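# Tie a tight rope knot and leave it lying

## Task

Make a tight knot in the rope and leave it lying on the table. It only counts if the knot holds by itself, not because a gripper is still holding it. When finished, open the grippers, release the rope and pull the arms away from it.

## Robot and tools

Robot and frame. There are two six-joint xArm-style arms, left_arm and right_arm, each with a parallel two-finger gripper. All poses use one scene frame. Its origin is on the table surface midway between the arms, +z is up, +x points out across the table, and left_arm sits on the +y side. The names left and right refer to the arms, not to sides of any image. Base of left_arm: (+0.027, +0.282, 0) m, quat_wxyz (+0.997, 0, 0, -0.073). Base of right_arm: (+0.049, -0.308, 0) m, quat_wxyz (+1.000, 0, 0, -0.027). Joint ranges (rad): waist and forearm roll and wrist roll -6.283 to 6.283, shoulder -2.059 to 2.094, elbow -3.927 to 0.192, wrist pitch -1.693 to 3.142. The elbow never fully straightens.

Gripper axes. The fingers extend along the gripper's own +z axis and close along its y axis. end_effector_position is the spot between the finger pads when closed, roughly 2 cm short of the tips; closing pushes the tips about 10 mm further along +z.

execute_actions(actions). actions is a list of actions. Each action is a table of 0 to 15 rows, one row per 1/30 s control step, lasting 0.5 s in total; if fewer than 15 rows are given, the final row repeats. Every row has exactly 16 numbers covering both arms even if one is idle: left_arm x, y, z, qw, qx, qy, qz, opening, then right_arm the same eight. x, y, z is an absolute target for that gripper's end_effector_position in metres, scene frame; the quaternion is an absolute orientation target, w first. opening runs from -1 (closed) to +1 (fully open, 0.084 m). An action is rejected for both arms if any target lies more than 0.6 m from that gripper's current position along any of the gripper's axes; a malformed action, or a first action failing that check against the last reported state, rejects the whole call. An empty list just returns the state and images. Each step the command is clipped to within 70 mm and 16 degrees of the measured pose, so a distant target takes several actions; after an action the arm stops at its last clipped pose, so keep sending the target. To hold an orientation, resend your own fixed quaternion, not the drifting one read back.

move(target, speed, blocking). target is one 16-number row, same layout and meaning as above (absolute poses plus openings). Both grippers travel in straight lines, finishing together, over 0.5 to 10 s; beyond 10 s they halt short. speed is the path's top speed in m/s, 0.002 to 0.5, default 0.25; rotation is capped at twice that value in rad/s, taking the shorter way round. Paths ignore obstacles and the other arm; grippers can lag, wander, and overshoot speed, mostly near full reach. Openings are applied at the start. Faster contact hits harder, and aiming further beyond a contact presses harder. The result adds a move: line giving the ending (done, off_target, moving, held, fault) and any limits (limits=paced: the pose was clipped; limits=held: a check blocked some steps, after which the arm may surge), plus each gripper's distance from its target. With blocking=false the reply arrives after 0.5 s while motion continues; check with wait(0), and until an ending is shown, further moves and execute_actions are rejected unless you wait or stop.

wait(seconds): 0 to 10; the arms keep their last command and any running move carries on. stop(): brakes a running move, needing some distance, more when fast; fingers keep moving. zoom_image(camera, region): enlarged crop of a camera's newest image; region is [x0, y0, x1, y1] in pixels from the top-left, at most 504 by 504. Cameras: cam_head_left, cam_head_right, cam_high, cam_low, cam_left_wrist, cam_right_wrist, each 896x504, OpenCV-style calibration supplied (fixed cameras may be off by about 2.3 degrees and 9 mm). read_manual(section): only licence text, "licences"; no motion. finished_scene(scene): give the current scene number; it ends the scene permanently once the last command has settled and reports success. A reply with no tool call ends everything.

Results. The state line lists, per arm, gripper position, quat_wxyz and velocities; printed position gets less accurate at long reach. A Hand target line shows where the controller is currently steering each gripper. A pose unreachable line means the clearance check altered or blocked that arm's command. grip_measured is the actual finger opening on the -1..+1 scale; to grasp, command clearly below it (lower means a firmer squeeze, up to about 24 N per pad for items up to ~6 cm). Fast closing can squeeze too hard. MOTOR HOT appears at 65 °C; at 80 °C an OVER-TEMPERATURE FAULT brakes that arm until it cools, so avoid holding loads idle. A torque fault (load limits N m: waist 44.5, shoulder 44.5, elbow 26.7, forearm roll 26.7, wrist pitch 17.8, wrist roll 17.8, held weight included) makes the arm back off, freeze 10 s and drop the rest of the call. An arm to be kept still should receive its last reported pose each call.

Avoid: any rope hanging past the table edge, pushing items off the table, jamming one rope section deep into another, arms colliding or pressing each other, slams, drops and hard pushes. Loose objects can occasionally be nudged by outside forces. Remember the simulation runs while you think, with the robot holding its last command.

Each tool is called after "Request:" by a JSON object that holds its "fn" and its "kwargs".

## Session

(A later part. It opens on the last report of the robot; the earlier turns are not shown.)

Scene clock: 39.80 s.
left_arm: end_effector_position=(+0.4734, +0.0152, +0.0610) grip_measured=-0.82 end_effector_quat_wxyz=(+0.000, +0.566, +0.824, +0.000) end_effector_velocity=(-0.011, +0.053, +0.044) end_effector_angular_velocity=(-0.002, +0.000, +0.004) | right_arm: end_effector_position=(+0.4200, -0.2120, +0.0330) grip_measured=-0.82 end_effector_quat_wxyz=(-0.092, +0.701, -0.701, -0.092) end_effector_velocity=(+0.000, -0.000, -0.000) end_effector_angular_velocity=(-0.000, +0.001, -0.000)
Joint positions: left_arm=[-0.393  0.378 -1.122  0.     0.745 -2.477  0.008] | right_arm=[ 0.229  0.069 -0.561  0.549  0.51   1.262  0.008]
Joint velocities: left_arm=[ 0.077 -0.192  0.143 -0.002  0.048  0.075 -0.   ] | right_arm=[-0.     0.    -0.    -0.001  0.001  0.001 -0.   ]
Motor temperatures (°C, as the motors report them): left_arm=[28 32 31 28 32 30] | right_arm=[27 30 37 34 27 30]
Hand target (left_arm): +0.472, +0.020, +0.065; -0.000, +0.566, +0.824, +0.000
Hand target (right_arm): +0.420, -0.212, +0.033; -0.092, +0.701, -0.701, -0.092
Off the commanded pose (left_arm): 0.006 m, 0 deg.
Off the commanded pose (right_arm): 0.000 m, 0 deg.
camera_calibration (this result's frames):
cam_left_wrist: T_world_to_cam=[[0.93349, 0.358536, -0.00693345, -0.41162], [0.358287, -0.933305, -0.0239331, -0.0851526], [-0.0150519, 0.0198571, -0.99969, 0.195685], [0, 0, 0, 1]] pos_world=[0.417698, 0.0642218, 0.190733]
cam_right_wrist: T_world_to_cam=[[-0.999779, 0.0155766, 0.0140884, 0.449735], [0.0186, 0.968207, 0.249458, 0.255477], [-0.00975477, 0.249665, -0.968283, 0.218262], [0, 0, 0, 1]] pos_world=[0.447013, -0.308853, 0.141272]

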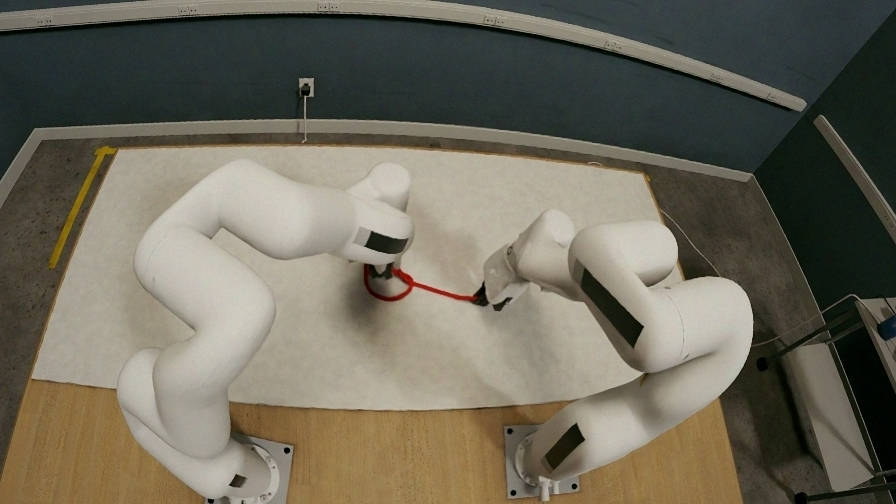

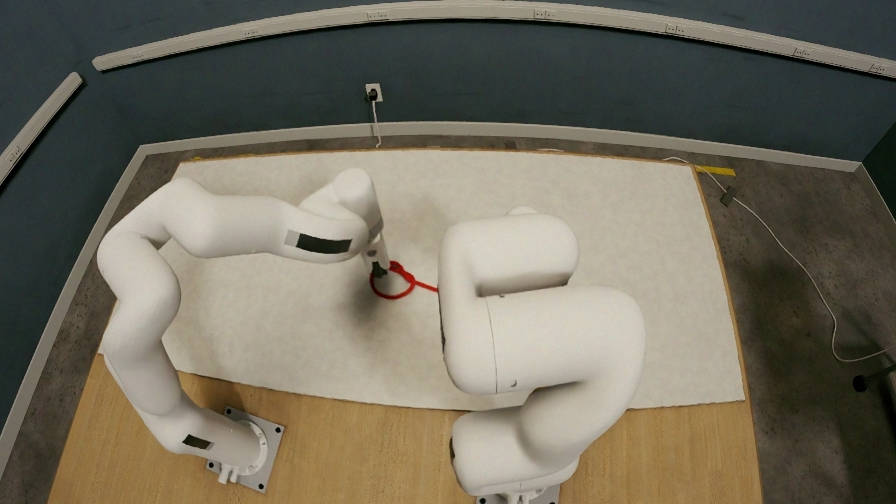

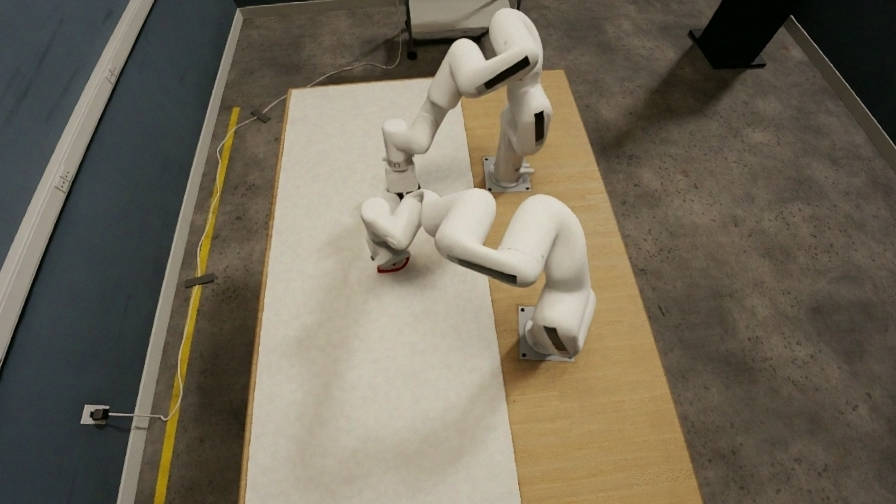

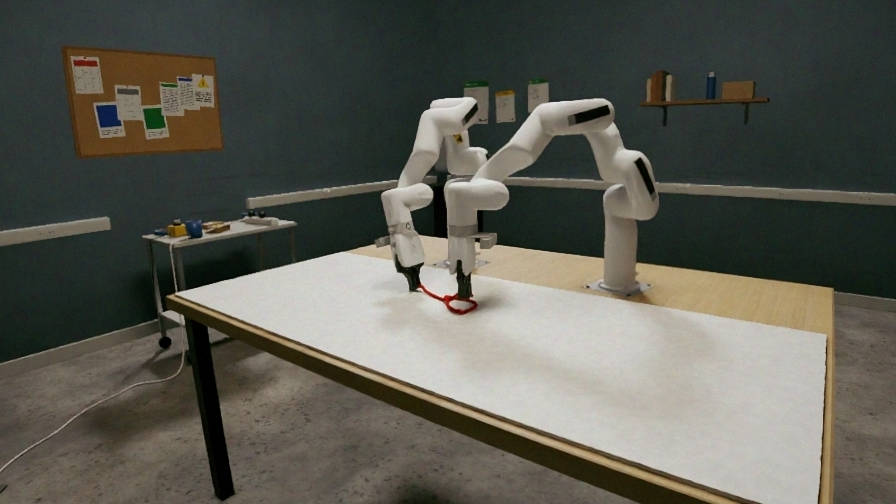

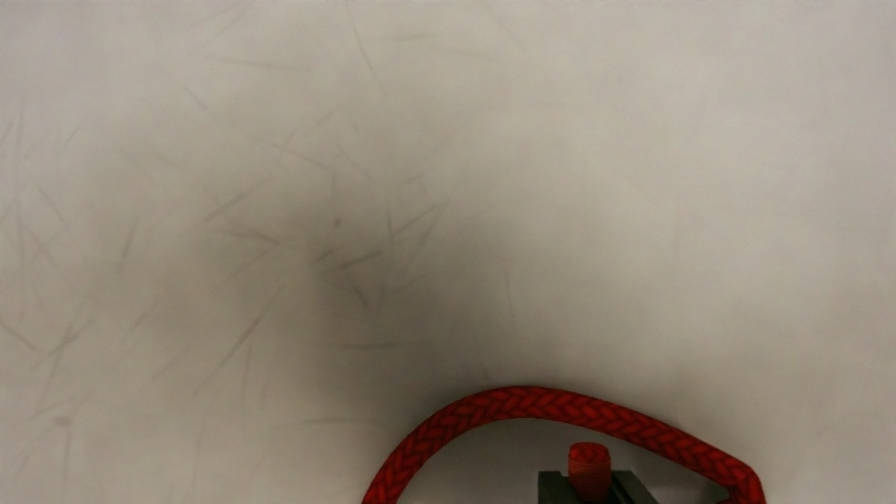

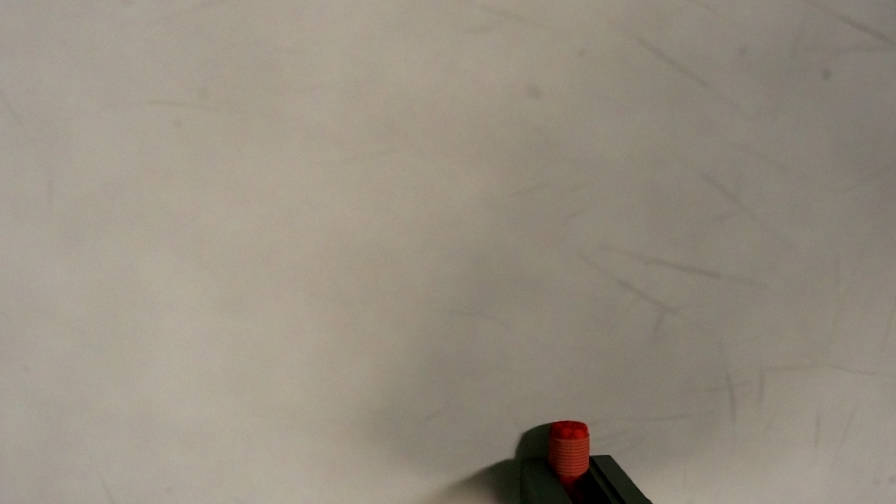

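Request:
{"fn": "move", "kwargs": {"target": [0.44,0.21,0.046,0,0.7071,0.7071,0,-0.92,0.44,-0.255,0.044,0,0.7071,-0.7071,0,-0.92], "speed": 0.18}}

Scene clock: 41.50 s.
left_arm: end_effector_position=(+0.4402, +0.2097, +0.0458) grip_measured=-0.82 end_effector_quat_wxyz=(-0.000, +0.707, +0.707, +0.001) end_effector_velocity=(-0.001, +0.003, -0.000) end_effector_angular_velocity=(-0.003, +0.001, -0.004) | right_arm: end_effector_position=(+0.4399, -0.2547, +0.0439) grip_measured=-0.82 end_effector_quat_wxyz=(-0.001, +0.707, -0.707, -0.000) end_effector_velocity=(+0.001, -0.000, +0.000) end_effector_angular_velocity=(-0.004, -0.001, +0.001)
Joint positions: left_arm=[-0.028  0.134 -0.712  0.002  0.577 -1.746  0.008] | right_arm=[ 0.188  0.07  -0.619  0.002  0.548  1.703  0.008]
Joint velocities: left_arm=[ 0.007 -0.003  0.005 -0.006 -0.002  0.017  0.   ] | right_arm=[ 0.     0.    -0.002 -0.008  0.001  0.007 -0.   ]
Motor temperatures (°C, as the motors report them): left_arm=[28 32 31 28 32 30] | right_arm=[27 30 37 34 27 30]
Hand target (left_arm): +0.440, +0.210, +0.046; -0.000, +0.707, +0.707, +0.000
Hand target (right_arm): +0.440, -0.255, +0.044; -0.001, +0.707, -0.707, +0.000
Off the commanded pose (left_arm): 0.000 m, 0 deg.
Off the commanded pose (right_arm): 0.000 m, 0 deg.
move: done
camera_calibration (this result's frames):
cam_left_wrist: T_world_to_cam=[[0.999979, 0.0000040175, -0.00641827, -0.404638], [-0.000156668, -0.999687, -0.0250349, 0.279709], [-0.00641636, 0.0250354, -0.999666, 0.171274], [0, 0, 0, 1]] pos_world=[0.405772, 0.275335, 0.175623]
cam_right_wrist: T_world_to_cam=[[-0.999791, 0.0184793, 0.00872617, 0.471121], [0.0184065, 0.999796, -0.0083406, 0.313207], [-0.00887852, -0.00817824, -0.999927, 0.17505], [0, 0, 0, 1]] pos_world=[0.466812, -0.320418, 0.173539]

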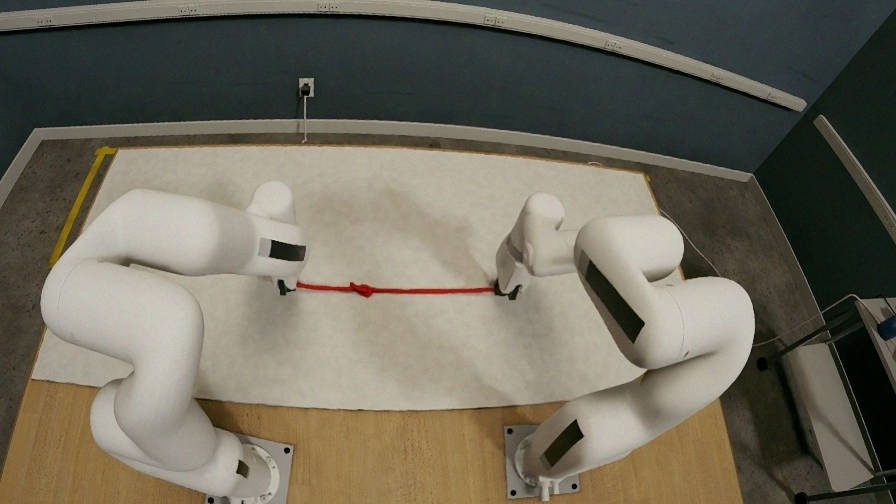

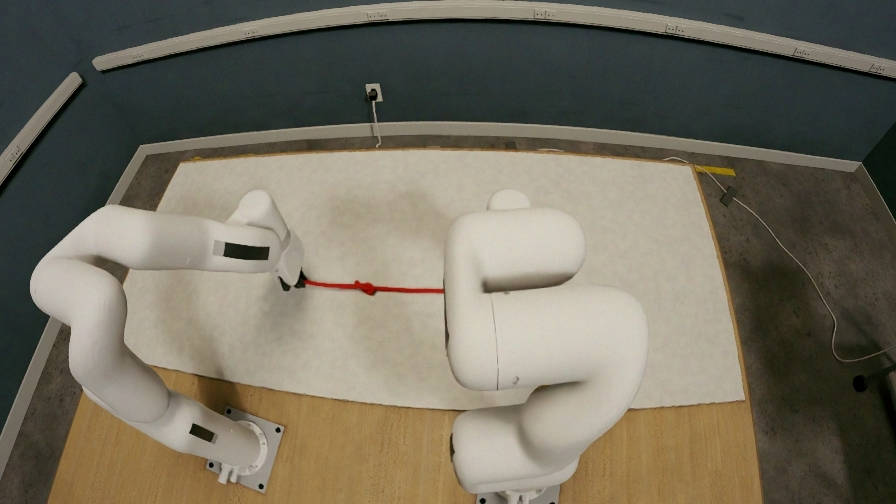

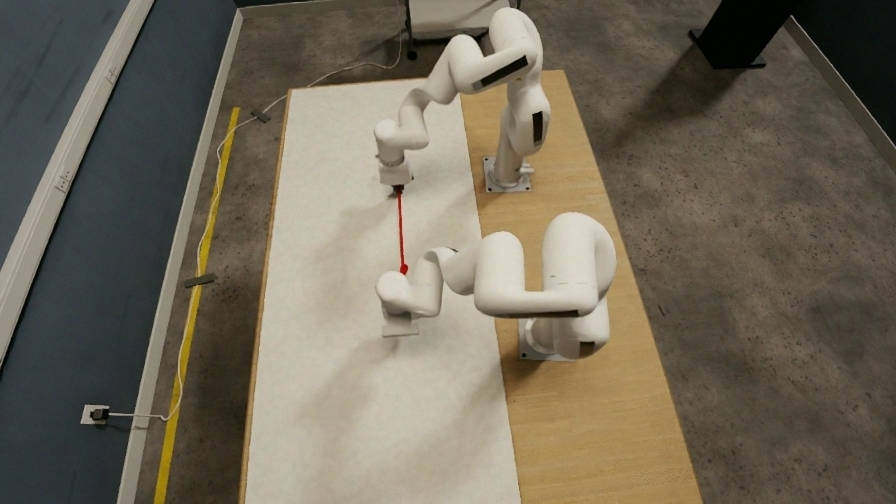

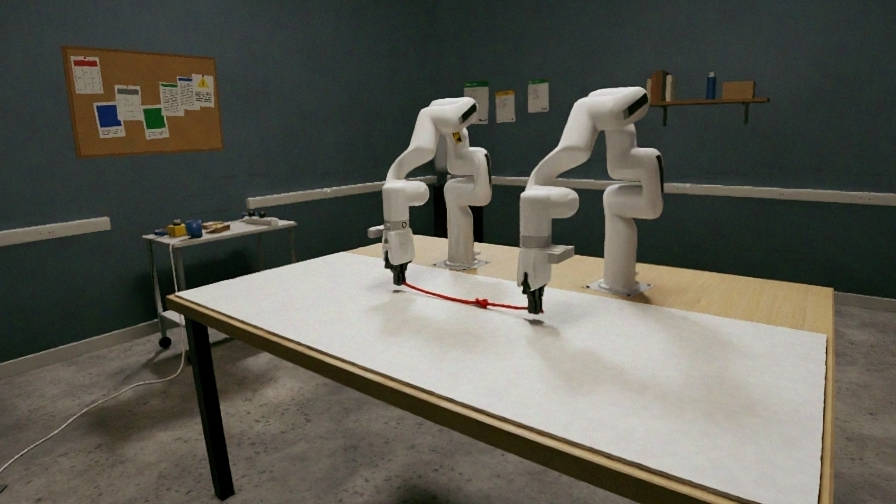

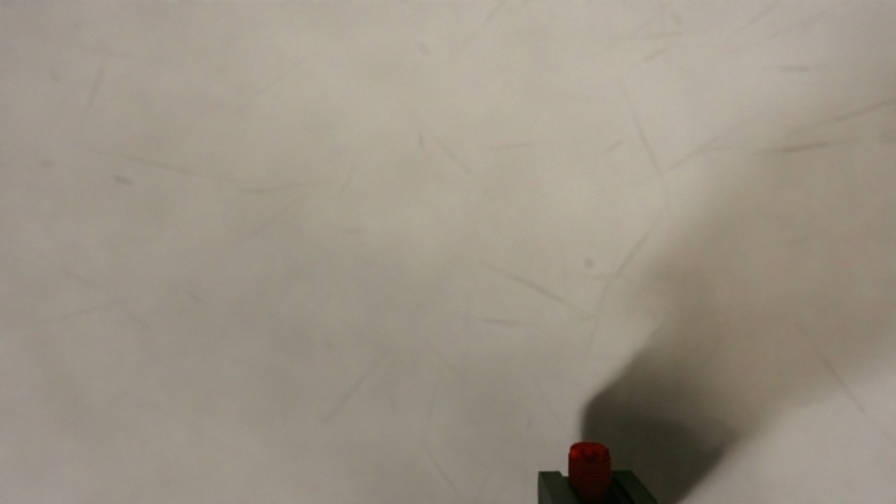

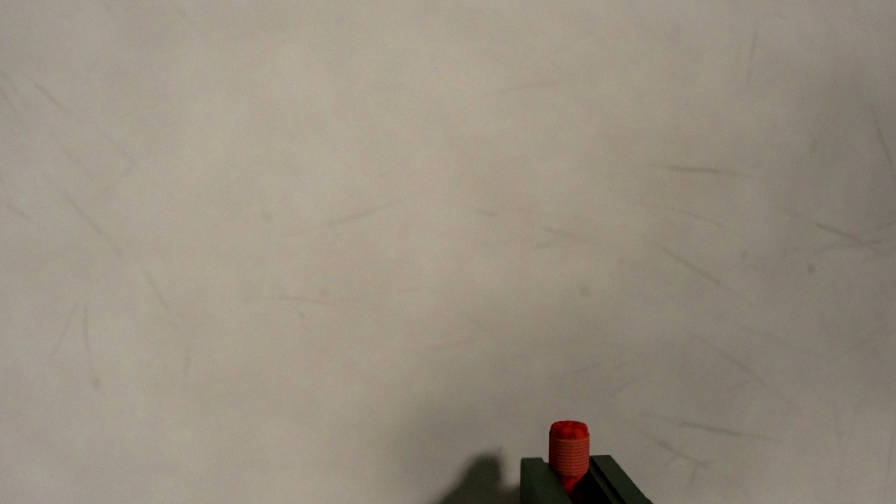

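Request:
{"fn": "zoom_image", "kwargs": {"camera": "cam_head_left", "region": [320, 265, 410, 315]}}

Region (320, 265, 410, 315) of cam_head_left's 896x504 image, scaled by 5.600, with more detail than that image has.

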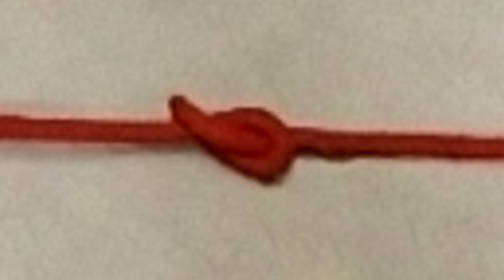

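Request:
{"fn": "move", "kwargs": {"target": [0.44,0.222,0.046,0,0.7071,0.7071,0,-0.92,0.44,-0.267,0.044,0,0.7071,-0.7071,0,-0.92], "speed": 0.03}}

Request:
{"fn": "zoom_image", "kwargs": {"camera": "cam_head_left", "region": [320, 265, 410, 315]}}

Scene clock: 42.47 s.
left_arm: end_effector_position=(+0.4400, +0.2217, +0.0460) grip_measured=-0.82 end_effector_quat_wxyz=(+0.000, +0.707, +0.707, +0.000) end_effector_velocity=(+0.001, +0.001, +0.000) end_effector_angular_velocity=(-0.001, -0.002, -0.001) | right_arm: end_effector_position=(+0.4400, -0.2667, +0.0440) grip_measured=-0.82 end_effector_quat_wxyz=(-0.000, +0.707, -0.707, -0.000) end_effector_velocity=(+0.000, -0.002, -0.000) end_effector_angular_velocity=(+0.000, -0.000, -0.000)
Joint positions: left_arm=[ 0.001  0.128 -0.705  0.     0.577 -1.715  0.008] | right_arm=[ 0.158  0.067 -0.615  0.     0.549  1.675  0.008]
Joint velocities: left_arm=[ 0.003 -0.001  0.    -0.001 -0.001  0.005 -0.   ] | right_arm=[-0.004  0.001  0.001  0.    -0.001 -0.004 -0.   ]
Motor temperatures (°C, as the motors report them): left_arm=[28 32 31 28 32 30] | right_arm=[27 30 37 34 27 30]
Hand target (left_arm): +0.440, +0.222, +0.046; -0.000, +0.707, +0.707, +0.000
Hand target (right_arm): +0.440, -0.267, +0.044; -0.000, +0.707, -0.707, -0.000
Off the commanded pose (left_arm): 0.000 m, 0 deg.
Off the commanded pose (right_arm): 0.000 m, 0 deg.
move: done
camera_calibration (this result's frames):
cam_left_wrist: T_world_to_cam=[[0.999975, -0.000451789, -0.00705421, -0.404302], [-0.00062143, -0.99971, -0.0240646, 0.291866], [-0.00704129, 0.0240684, -0.999686, 0.171654], [0, 0, 0, 1]] pos_world=[0.405682, 0.287468, 0.175772]
cam_right_wrist: T_world_to_cam=[[-0.999783, 0.0185637, 0.00949537, 0.471414], [0.0184733, 0.999784, -0.00951423, 0.325168], [-0.00966994, -0.00933675, -0.99991, 0.175068], [0, 0, 0, 1]] pos_world=[0.466998, -0.332215, 0.17367]

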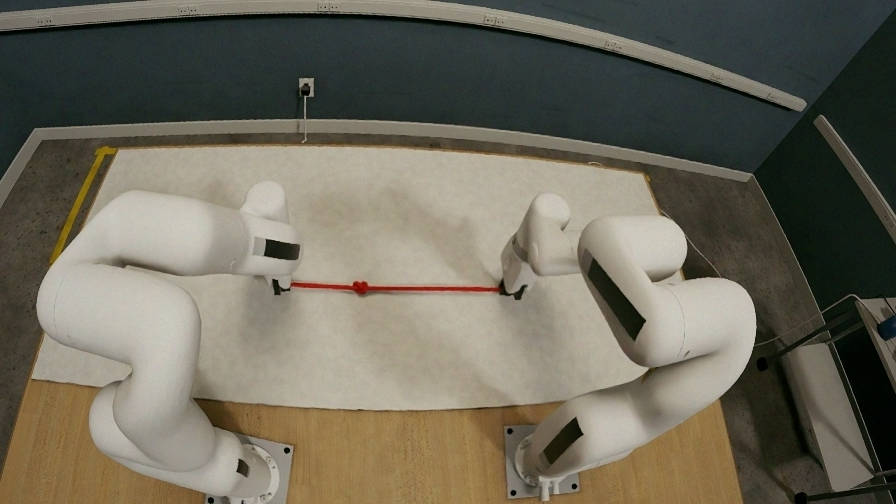

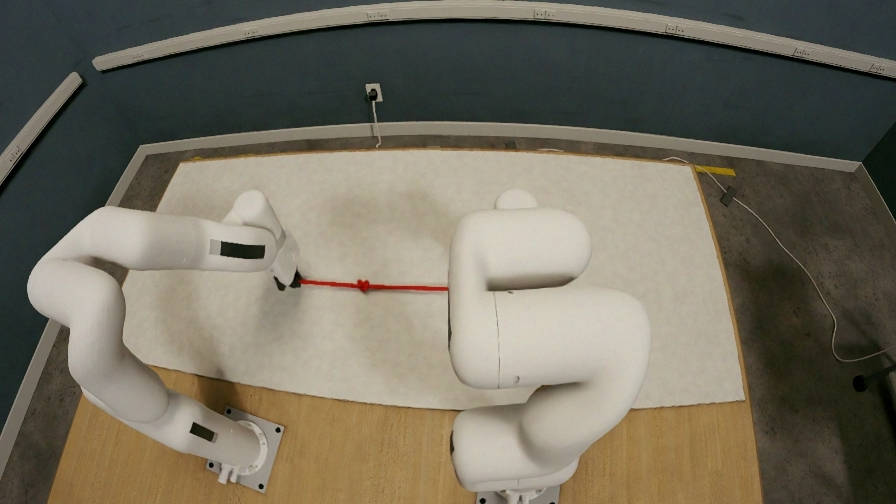

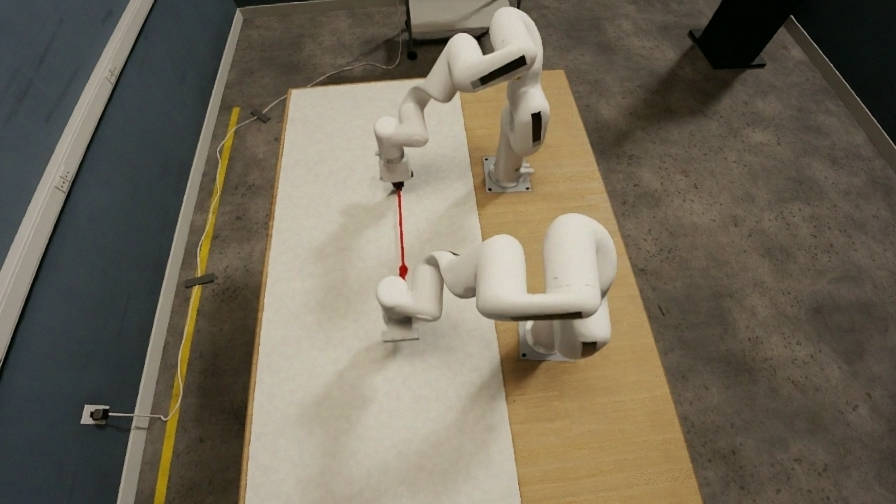

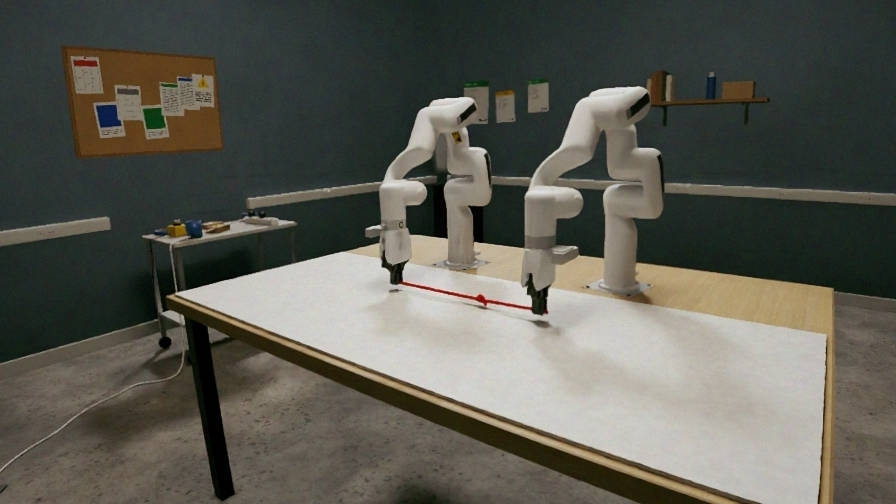

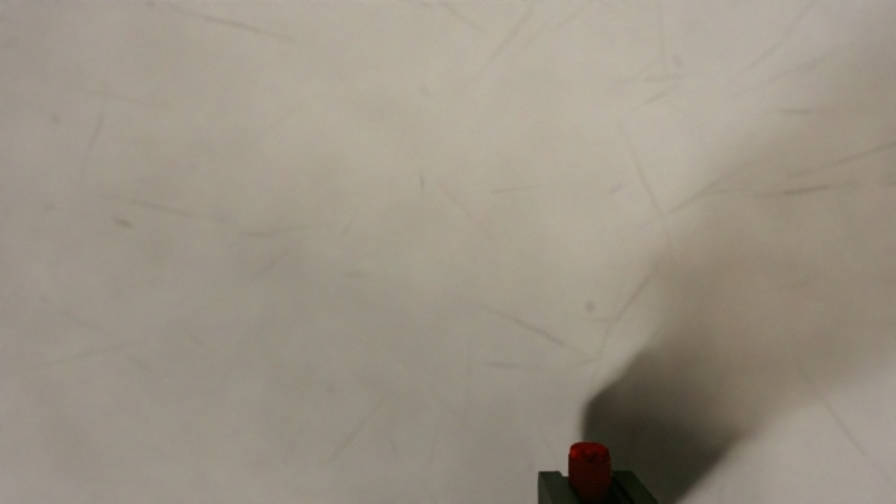

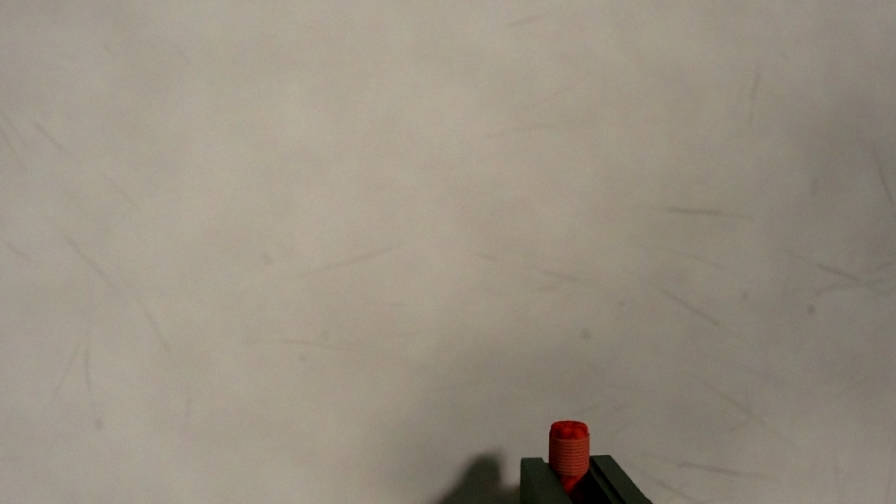

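Region (320, 265, 410, 315) of cam_head_left's 896x504 image, scaled by 5.600, with more detail than that image has.

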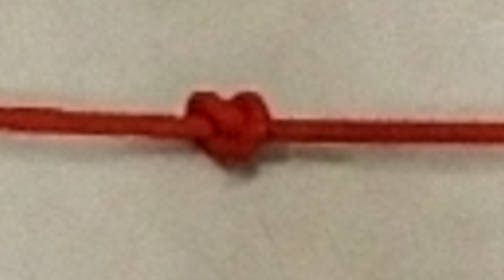

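Request:
{"fn": "move", "kwargs": {"target": [0.44,0.226,0.042,0,0.7071,0.7071,0,-0.92,0.44,-0.271,0.040,0,0.7071,-0.7071,0,-0.92], "speed": 0.015}}

Request:
{"fn": "zoom_image", "kwargs": {"camera": "cam_head_left", "region": [320, 265, 410, 315]}}

Scene clock: 43.30 s.
left_arm: end_effector_position=(+0.4401, +0.2257, +0.0421) grip_measured=-0.82 end_effector_quat_wxyz=(+0.000, +0.707, +0.707, +0.000) end_effector_velocity=(+0.000, +0.002, -0.001) end_effector_angular_velocity=(-0.000, -0.001, +0.002) | right_arm: end_effector_position=(+0.4400, -0.2707, +0.0401) grip_measured=-0.82 end_effector_quat_wxyz=(-0.000, +0.707, -0.707, -0.000) end_effector_velocity=(+0.001, -0.001, -0.000) end_effector_angular_velocity=(-0.000, -0.002, +0.000)
Joint positions: left_arm=[ 0.01   0.137 -0.702 -0.     0.564 -1.705  0.008] | right_arm=[ 0.148  0.077 -0.613  0.     0.536  1.664  0.008]
Joint velocities: left_arm=[ 0.004  0.002  0.001 -0.    -0.003  0.002 -0.   ] | right_arm=[-0.003  0.002 -0.001 -0.001 -0.003 -0.003  0.   ]
Motor temperatures (°C, as the motors report them): left_arm=[28 32 31 28 32 30] | right_arm=[27 30 37 34 27 30]
Hand target (left_arm): +0.440, +0.226, +0.042; -0.000, +0.707, +0.707, +0.000
Hand target (right_arm): +0.440, -0.271, +0.040; -0.000, +0.707, -0.707, -0.000
Off the commanded pose (left_arm): 0.000 m, 0 deg.
Off the commanded pose (right_arm): 0.000 m, 0 deg.
move: done
camera_calibration (this result's frames):
cam_left_wrist: T_world_to_cam=[[0.999975, -0.000584508, -0.00704541, -0.404313], [-0.000753431, -0.999712, -0.0239975, 0.295846], [-0.00702935, 0.0240022, -0.999687, 0.167676], [0, 0, 0, 1]] pos_world=[0.405704, 0.291499, 0.171874]
cam_right_wrist: T_world_to_cam=[[-0.999785, 0.0184263, 0.00950235, 0.471497], [0.0183357, 0.999786, -0.0095365, 0.329259], [-0.00967604, -0.00936021, -0.999909, 0.17113], [0, 0, 0, 1]] pos_world=[0.467014, -0.336275, 0.169774]

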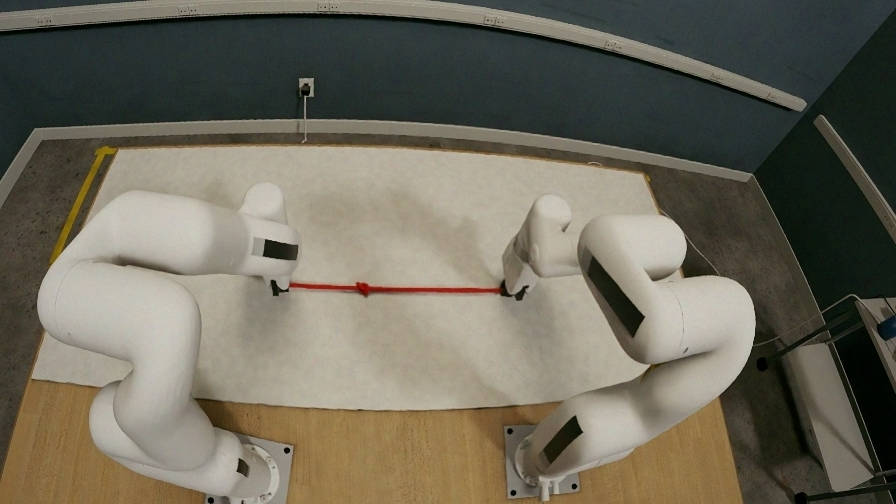

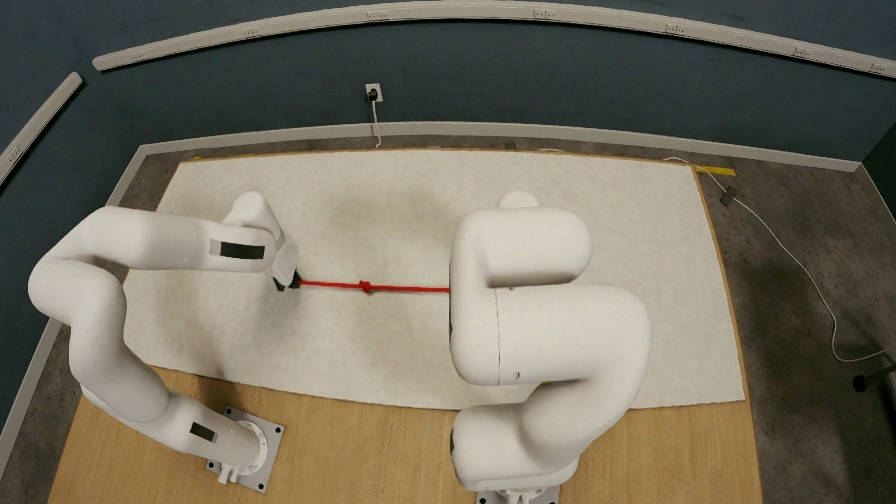

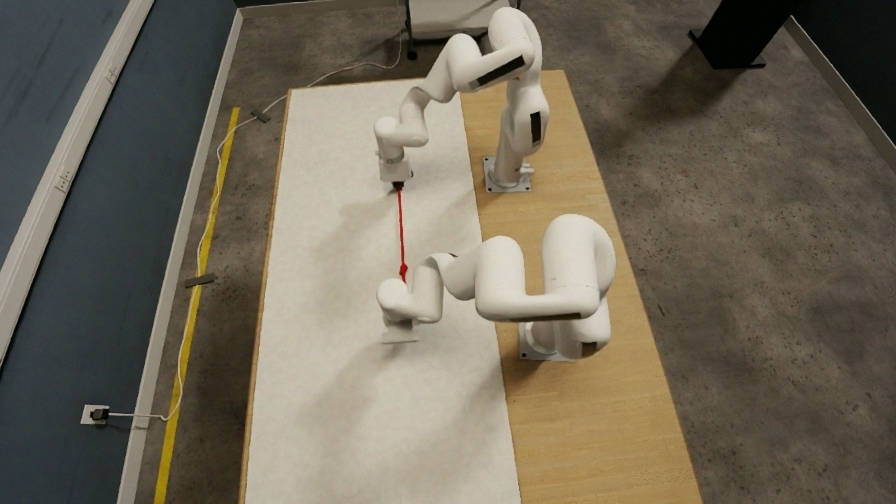

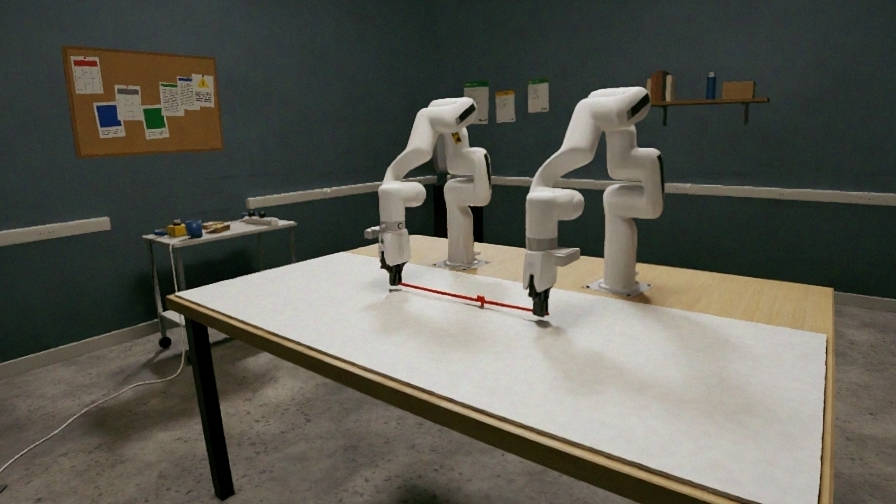

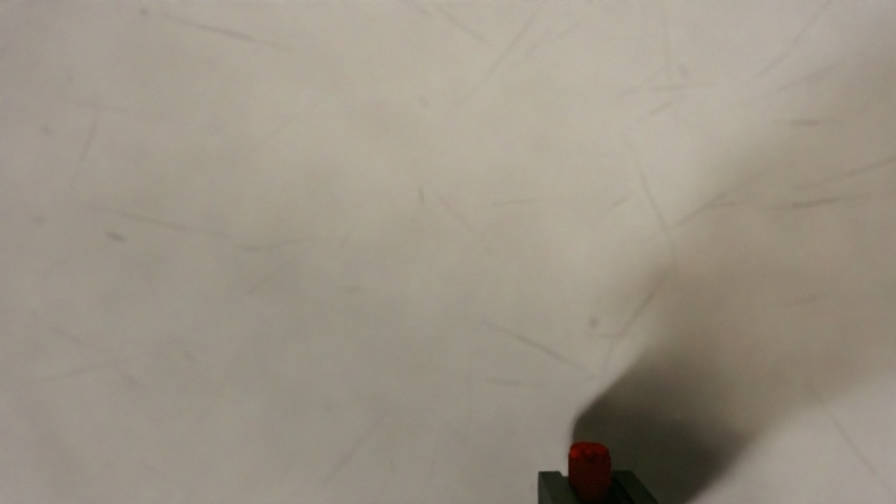

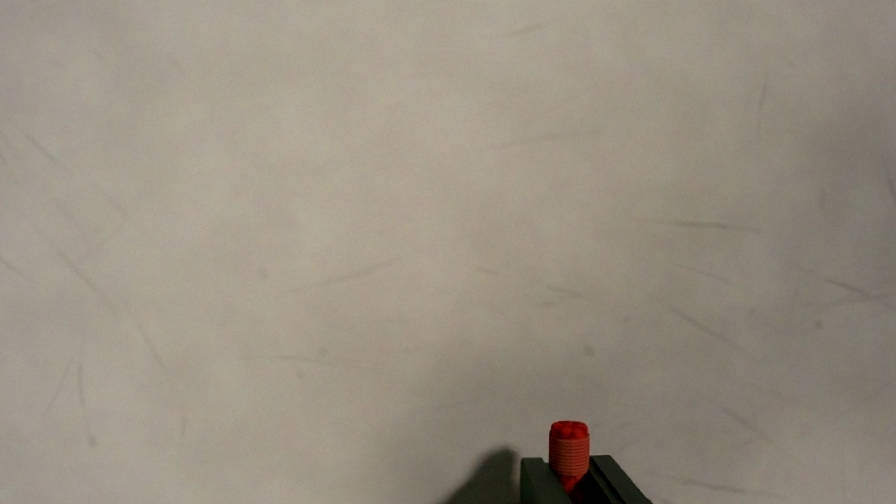

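Region (320, 265, 410, 315) of cam_head_left's 896x504 image, scaled by 5.600, with more detail than that image has.

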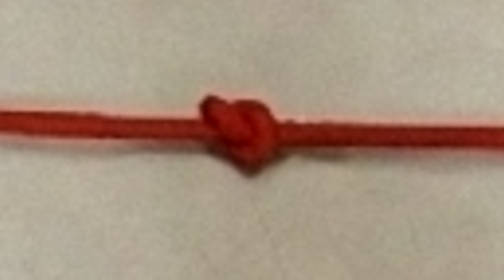

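Request:
{"fn": "execute_actions", "kwargs": {"actions": [[[0.44,0.2262,0.0417,0,0.7071,0.7071,0,-0.92,0.44,-0.2712,0.0397,0,0.7071,-0.7071,0,-0.92],[0.44,0.2265,0.0409,0,0.7071,0.7071,0,-0.92,0.44,-0.2715,0.0389,0,0.7071,-0.7071,0,-0.92],[0.44,0.2268,0.0397,0,0.7071,0.7071,0,-0.92,0.44,-0.2718,0.0377,0,0.7071,-0.7071,0,-0.92],[0.44,0.2271,0.0382,0,0.7071,0.7071,0,-0.92,0.44,-0.2721,0.0362,0,0.7071,-0.7071,0,-0.92],[0.44,0.2273,0.0365,0,0.7071,0.7071,0,-0.92,0.44,-0.2723,0.0345,0,0.7071,-0.7071,0,-0.92],[0.44,0.2274,0.0348,0,0.7071,0.7071,0,-0.92,0.44,-0.2724,0.0328,0,0.7071,-0.7071,0,-0.92],[0.44,0.2274,0.033,0,0.7071,0.7071,0,-0.92,0.44,-0.2724,0.031,0,0.7071,-0.7071,0,-0.92],[0.44,0.2272,0.0313,0,0.7071,0.7071,0,-0.92,0.44,-0.2722,0.0293,0,0.7071,-0.7071,0,-0.92],[0.44,0.2268,0.0298,0,0.7071,0.7071,0,-0.92,0.44,-0.2718,0.0278,0,0.7071,-0.7071,0,-0.92],[0.44,0.2263,0.0286,0,0.7071,0.7071,0,-0.92,0.44,-0.2713,0.0266,0,0.7071,-0.7071,0,-0.92],[0.44,0.2258,0.0278,0,0.7071,0.7071,0,-0.92,0.44,-0.2708,0.0258,0,0.7071,-0.7071,0,-0.92],[0.44,0.2255,0.0275,0,0.7071,0.7071,0,-0.92,0.44,-0.2705,0.0255,0,0.7071,-0.7071,0,-0.92]],[[0.44,0.2255,0.0275,0,0.7071,0.7071,0,-0.85,0.44,-0.2705,0.0255,0,0.7071,-0.7071,0,-0.85],[0.44,0.2255,0.0275,0,0.7071,0.7071,0,-0.77,0.44,-0.2705,0.0255,0,0.7071,-0.7071,0,-0.77],[0.44,0.2255,0.0275,0,0.7071,0.7071,0,-0.68,0.44,-0.2705,0.0255,0,0.7071,-0.7071,0,-0.68],[0.44,0.2255,0.0275,0,0.7071,0.7071,0,-0.59,0.44,-0.2705,0.0255,0,0.7071,-0.7071,0,-0.59],[0.44,0.2255,0.0275,0,0.7071,0.7071,0,-0.5,0.44,-0.2705,0.0255,0,0.7071,-0.7071,0,-0.5],[0.44,0.2255,0.0275,0,0.7071,0.7071,0,-0.4,0.44,-0.2705,0.0255,0,0.7071,-0.7071,0,-0.4],[0.44,0.2255,0.0275,0,0.7071,0.7071,0,-0.3,0.44,-0.2705,0.0255,0,0.7071,-0.7071,0,-0.3],[0.44,0.2255,0.0283,0,0.7071,0.7071,0,-0.3,0.44,-0.2705,0.0263,0,0.7071,-0.7071,0,-0.3],[0.44,0.2255,0.0302,0,0.7071,0.7071,0,-0.3,0.44,-0.2705,0.0282,0,0.7071,-0.7071,0,-0.3],[0.44,0.2255,0.0333,0,0.7071,0.7071,0,-0.3,0.44,-0.2705,0.0313,0,0.7071,-0.7071,0,-0.3],[0.44,0.2255,0.0376,0,0.7071,0.7071,0,-0.3,0.44,-0.2705,0.0356,0,0.7071,-0.7071,0,-0.3],[0.44,0.2255,0.043,0,0.7071,0.7071,0,-0.3,0.44,-0.2705,0.041,0,0.7071,-0.7071,0,-0.3],[0.4395,0.2257,0.0495,0,0.7071,0.7071,0,-0.3,0.4395,-0.2707,0.0475,0,0.7071,-0.7071,0,-0.3],[0.4385,0.226,0.057,0,0.7071,0.7071,0,-0.3,0.4385,-0.271,0.055,0,0.7071,-0.7071,0,-0.3],[0.4368,0.2265,0.0655,0,0.7071,0.7071,0,-0.3,0.4368,-0.2715,0.0635,0,0.7071,-0.7071,0,-0.3]],[[0.4343,0.2273,0.075,0,0.7071,0.7071,0,-0.3,0.4343,-0.2723,0.073,0,0.7071,-0.7071,0,-0.3],[0.431,0.2283,0.085,0,0.7071,0.7071,0,-0.3,0.431,-0.2733,0.083,0,0.7071,-0.7071,0,-0.3],[0.427,0.2295,0.0955,0,0.7071,0.7071,0,-0.3,0.427,-0.2745,0.0935,0,0.7071,-0.7071,0,-0.3],[0.4223,0.231,0.106,0,0.7071,0.7071,0,-0.3,0.4223,-0.276,0.104,0,0.7071,-0.7071,0,-0.3],[0.417,0.2327,0.1165,0,0.7071,0.7071,0,-0.3,0.417,-0.2777,0.1145,0,0.7071,-0.7071,0,-0.3],[0.4113,0.2345,0.127,0,0.7071,0.7071,0,-0.3,0.4113,-0.2795,0.125,0,0.7071,-0.7071,0,-0.3],[0.4053,0.2364,0.137,0,0.7071,0.7071,0,-0.3,0.4053,-0.2814,0.135,0,0.7071,-0.7071,0,-0.3],[0.3993,0.2383,0.1465,0,0.7071,0.7071,0,-0.3,0.3993,-0.2833,0.1445,0,0.7071,-0.7071,0,-0.3],[0.3935,0.2401,0.1555,0,0.7071,0.7071,0,-0.3,0.3935,-0.2851,0.1535,0,0.7071,-0.7071,0,-0.3],[0.388,0.2418,0.1635,0,0.7071,0.7071,0,-0.3,0.388,-0.2868,0.1615,0,0.7071,-0.7071,0,-0.3],[0.383,0.2434,0.1705,0,0.7071,0.7071,0,-0.3,0.383,-0.2884,0.1685,0,0.7071,-0.7071,0,-0.3],[0.3787,0.2447,0.1765,0,0.7071,0.7071,0,-0.3,0.3787,-0.2897,0.1745,0,0.7071,-0.7071,0,-0.3],[0.3752,0.2458,0.181,0,0.7071,0.7071,0,-0.3,0.3752,-0.2908,0.179,0,0.7071,-0.7071,0,-0.3],[0.3727,0.2466,0.184,0,0.7071,0.7071,0,-0.3,0.3727,-0.2916,0.182,0,0.7071,-0.7071,0,-0.3],[0.3715,0.247,0.1855,0,0.7071,0.7071,0,-0.3,0.3715,-0.292,0.1835,0,0.7071,-0.7071,0,-0.3]]]}}

Request:
{"fn": "zoom_image", "kwargs": {"camera": "cam_head_left", "region": [320, 265, 410, 315]}}

Scene clock: 45.57 s.
left_arm: end_effector_position=(+0.3907, +0.2416, +0.1585) grip_measured=-0.32 end_effector_quat_wxyz=(+0.001, +0.707, +0.707, +0.001) end_effector_velocity=(-0.136, +0.041, +0.205) end_effector_angular_velocity=(-0.003, -0.008, +0.001) | right_arm: end_effector_position=(+0.3926, -0.2866, +0.1549) grip_measured=-0.32 end_effector_quat_wxyz=(-0.001, +0.707, -0.707, +0.001) end_effector_velocity=(-0.134, -0.041, +0.207) end_effector_angular_velocity=(+0.001, -0.008, -0.001)
Joint positions: left_arm=[ 0.035 -0.292 -0.631 -0.     0.92  -1.68   0.03 ] | right_arm=[ 0.115 -0.366 -0.554 -0.001  0.918  1.633  0.03 ]
Joint velocities: left_arm=[ 0.071 -0.854  0.133 -0.003  0.713  0.072 -0.   ] | right_arm=[-0.095 -0.891  0.1    0.001  0.783 -0.094  0.   ]
Motor temperatures (°C, as the motors report them): left_arm=[28 32 31 28 32 30] | right_arm=[27 30 37 34 27 30]
Hand target (left_arm): +0.375, +0.246, +0.179; +0.000, +0.707, +0.707, -0.000
Hand target (right_arm): +0.377, -0.291, +0.176; +0.000, +0.707, -0.707, +0.000
Off the commanded pose (left_arm): 0.034 m, 0 deg.
Off the commanded pose (right_arm): 0.036 m, 0 deg.
camera_calibration (this result's frames):
cam_left_wrist: T_world_to_cam=[[0.999987, -0.000467739, -0.00509771, -0.354461], [-0.000587448, -0.999724, -0.0235068, 0.314347], [-0.00508531, 0.0235094, -0.999711, 0.282679], [0, 0, 0, 1]] pos_world=[0.356079, 0.307449, 0.28818]
cam_right_wrist: T_world_to_cam=[[-0.999791, 0.0192295, 0.00690907, 0.423994], [0.019161, 0.999768, -0.00984362, 0.346812], [-0.00709676, -0.00970918, -0.999928, 0.284125], [0, 0, 0, 1]] pos_world=[0.419277, -0.352126, 0.284588]

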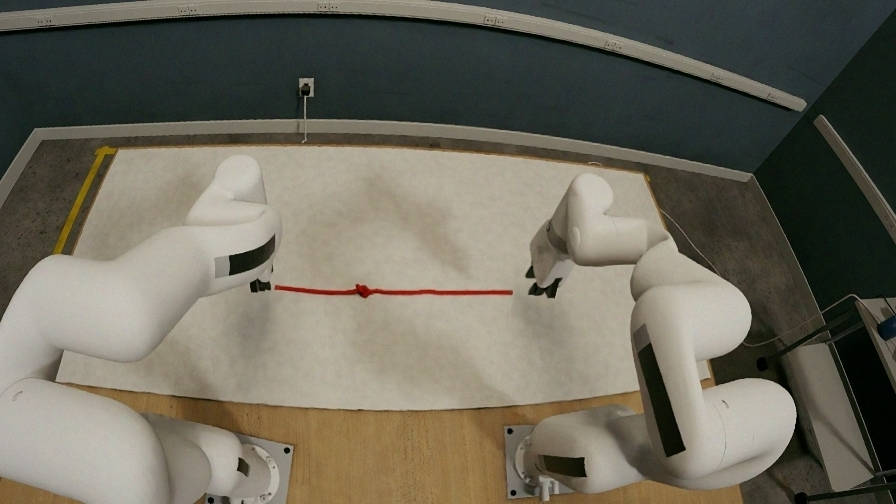

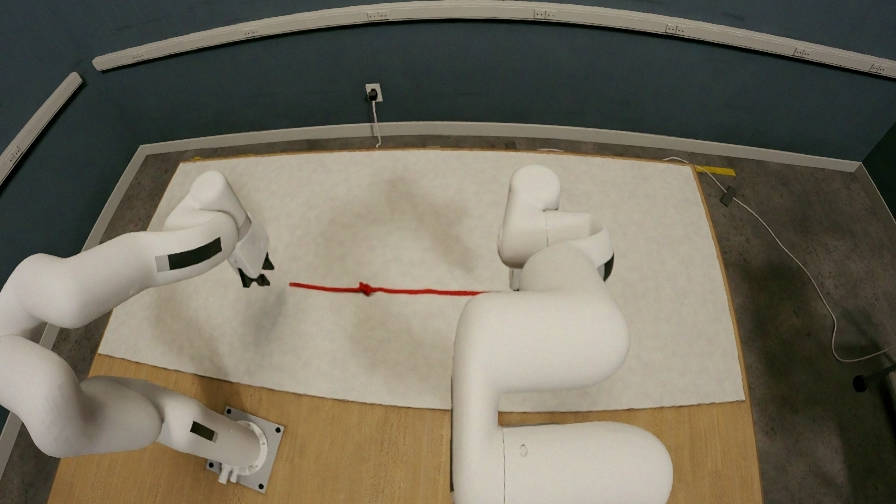

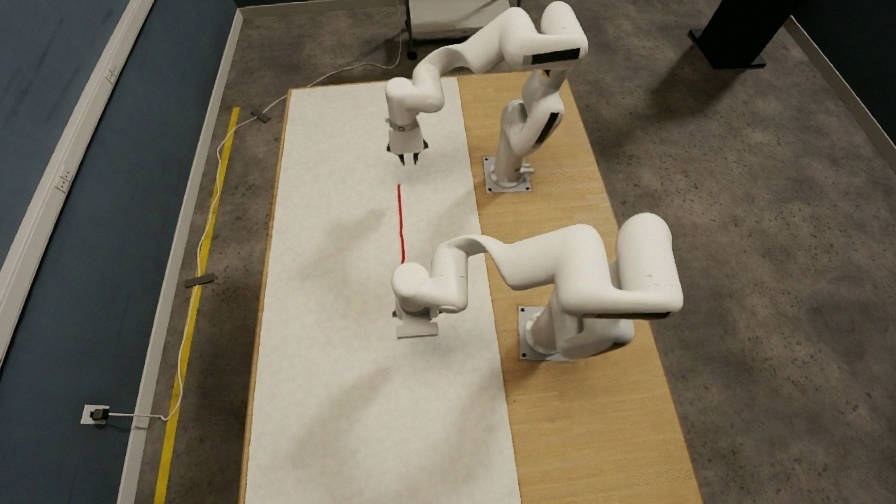

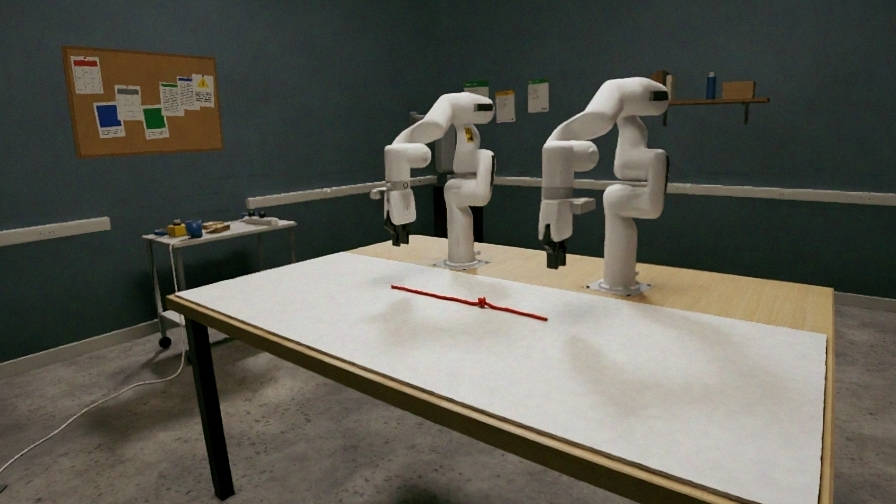

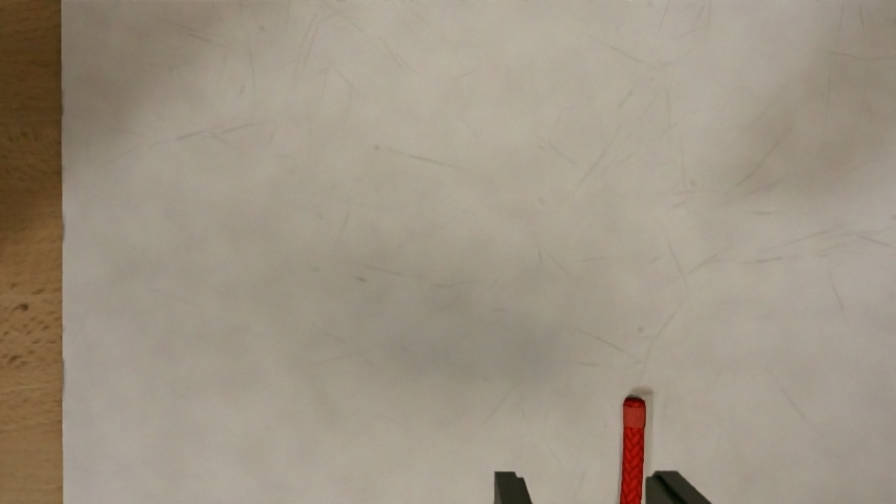

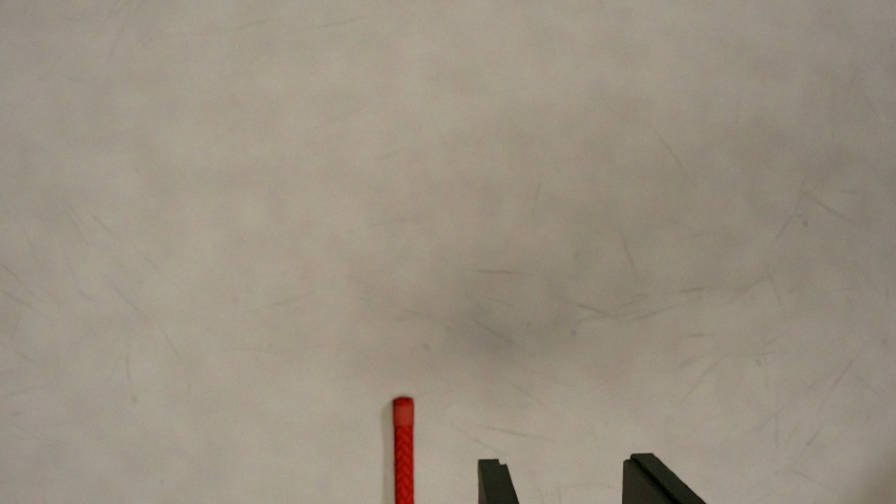

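Region (320, 265, 410, 315) of cam_head_left's 896x504 image, scaled by 5.600, with more detail than that image has.

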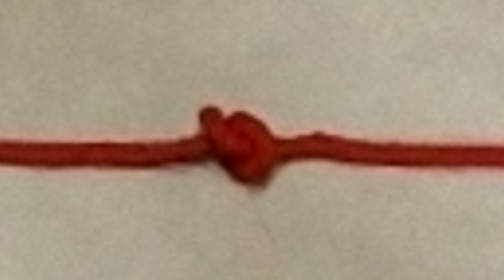

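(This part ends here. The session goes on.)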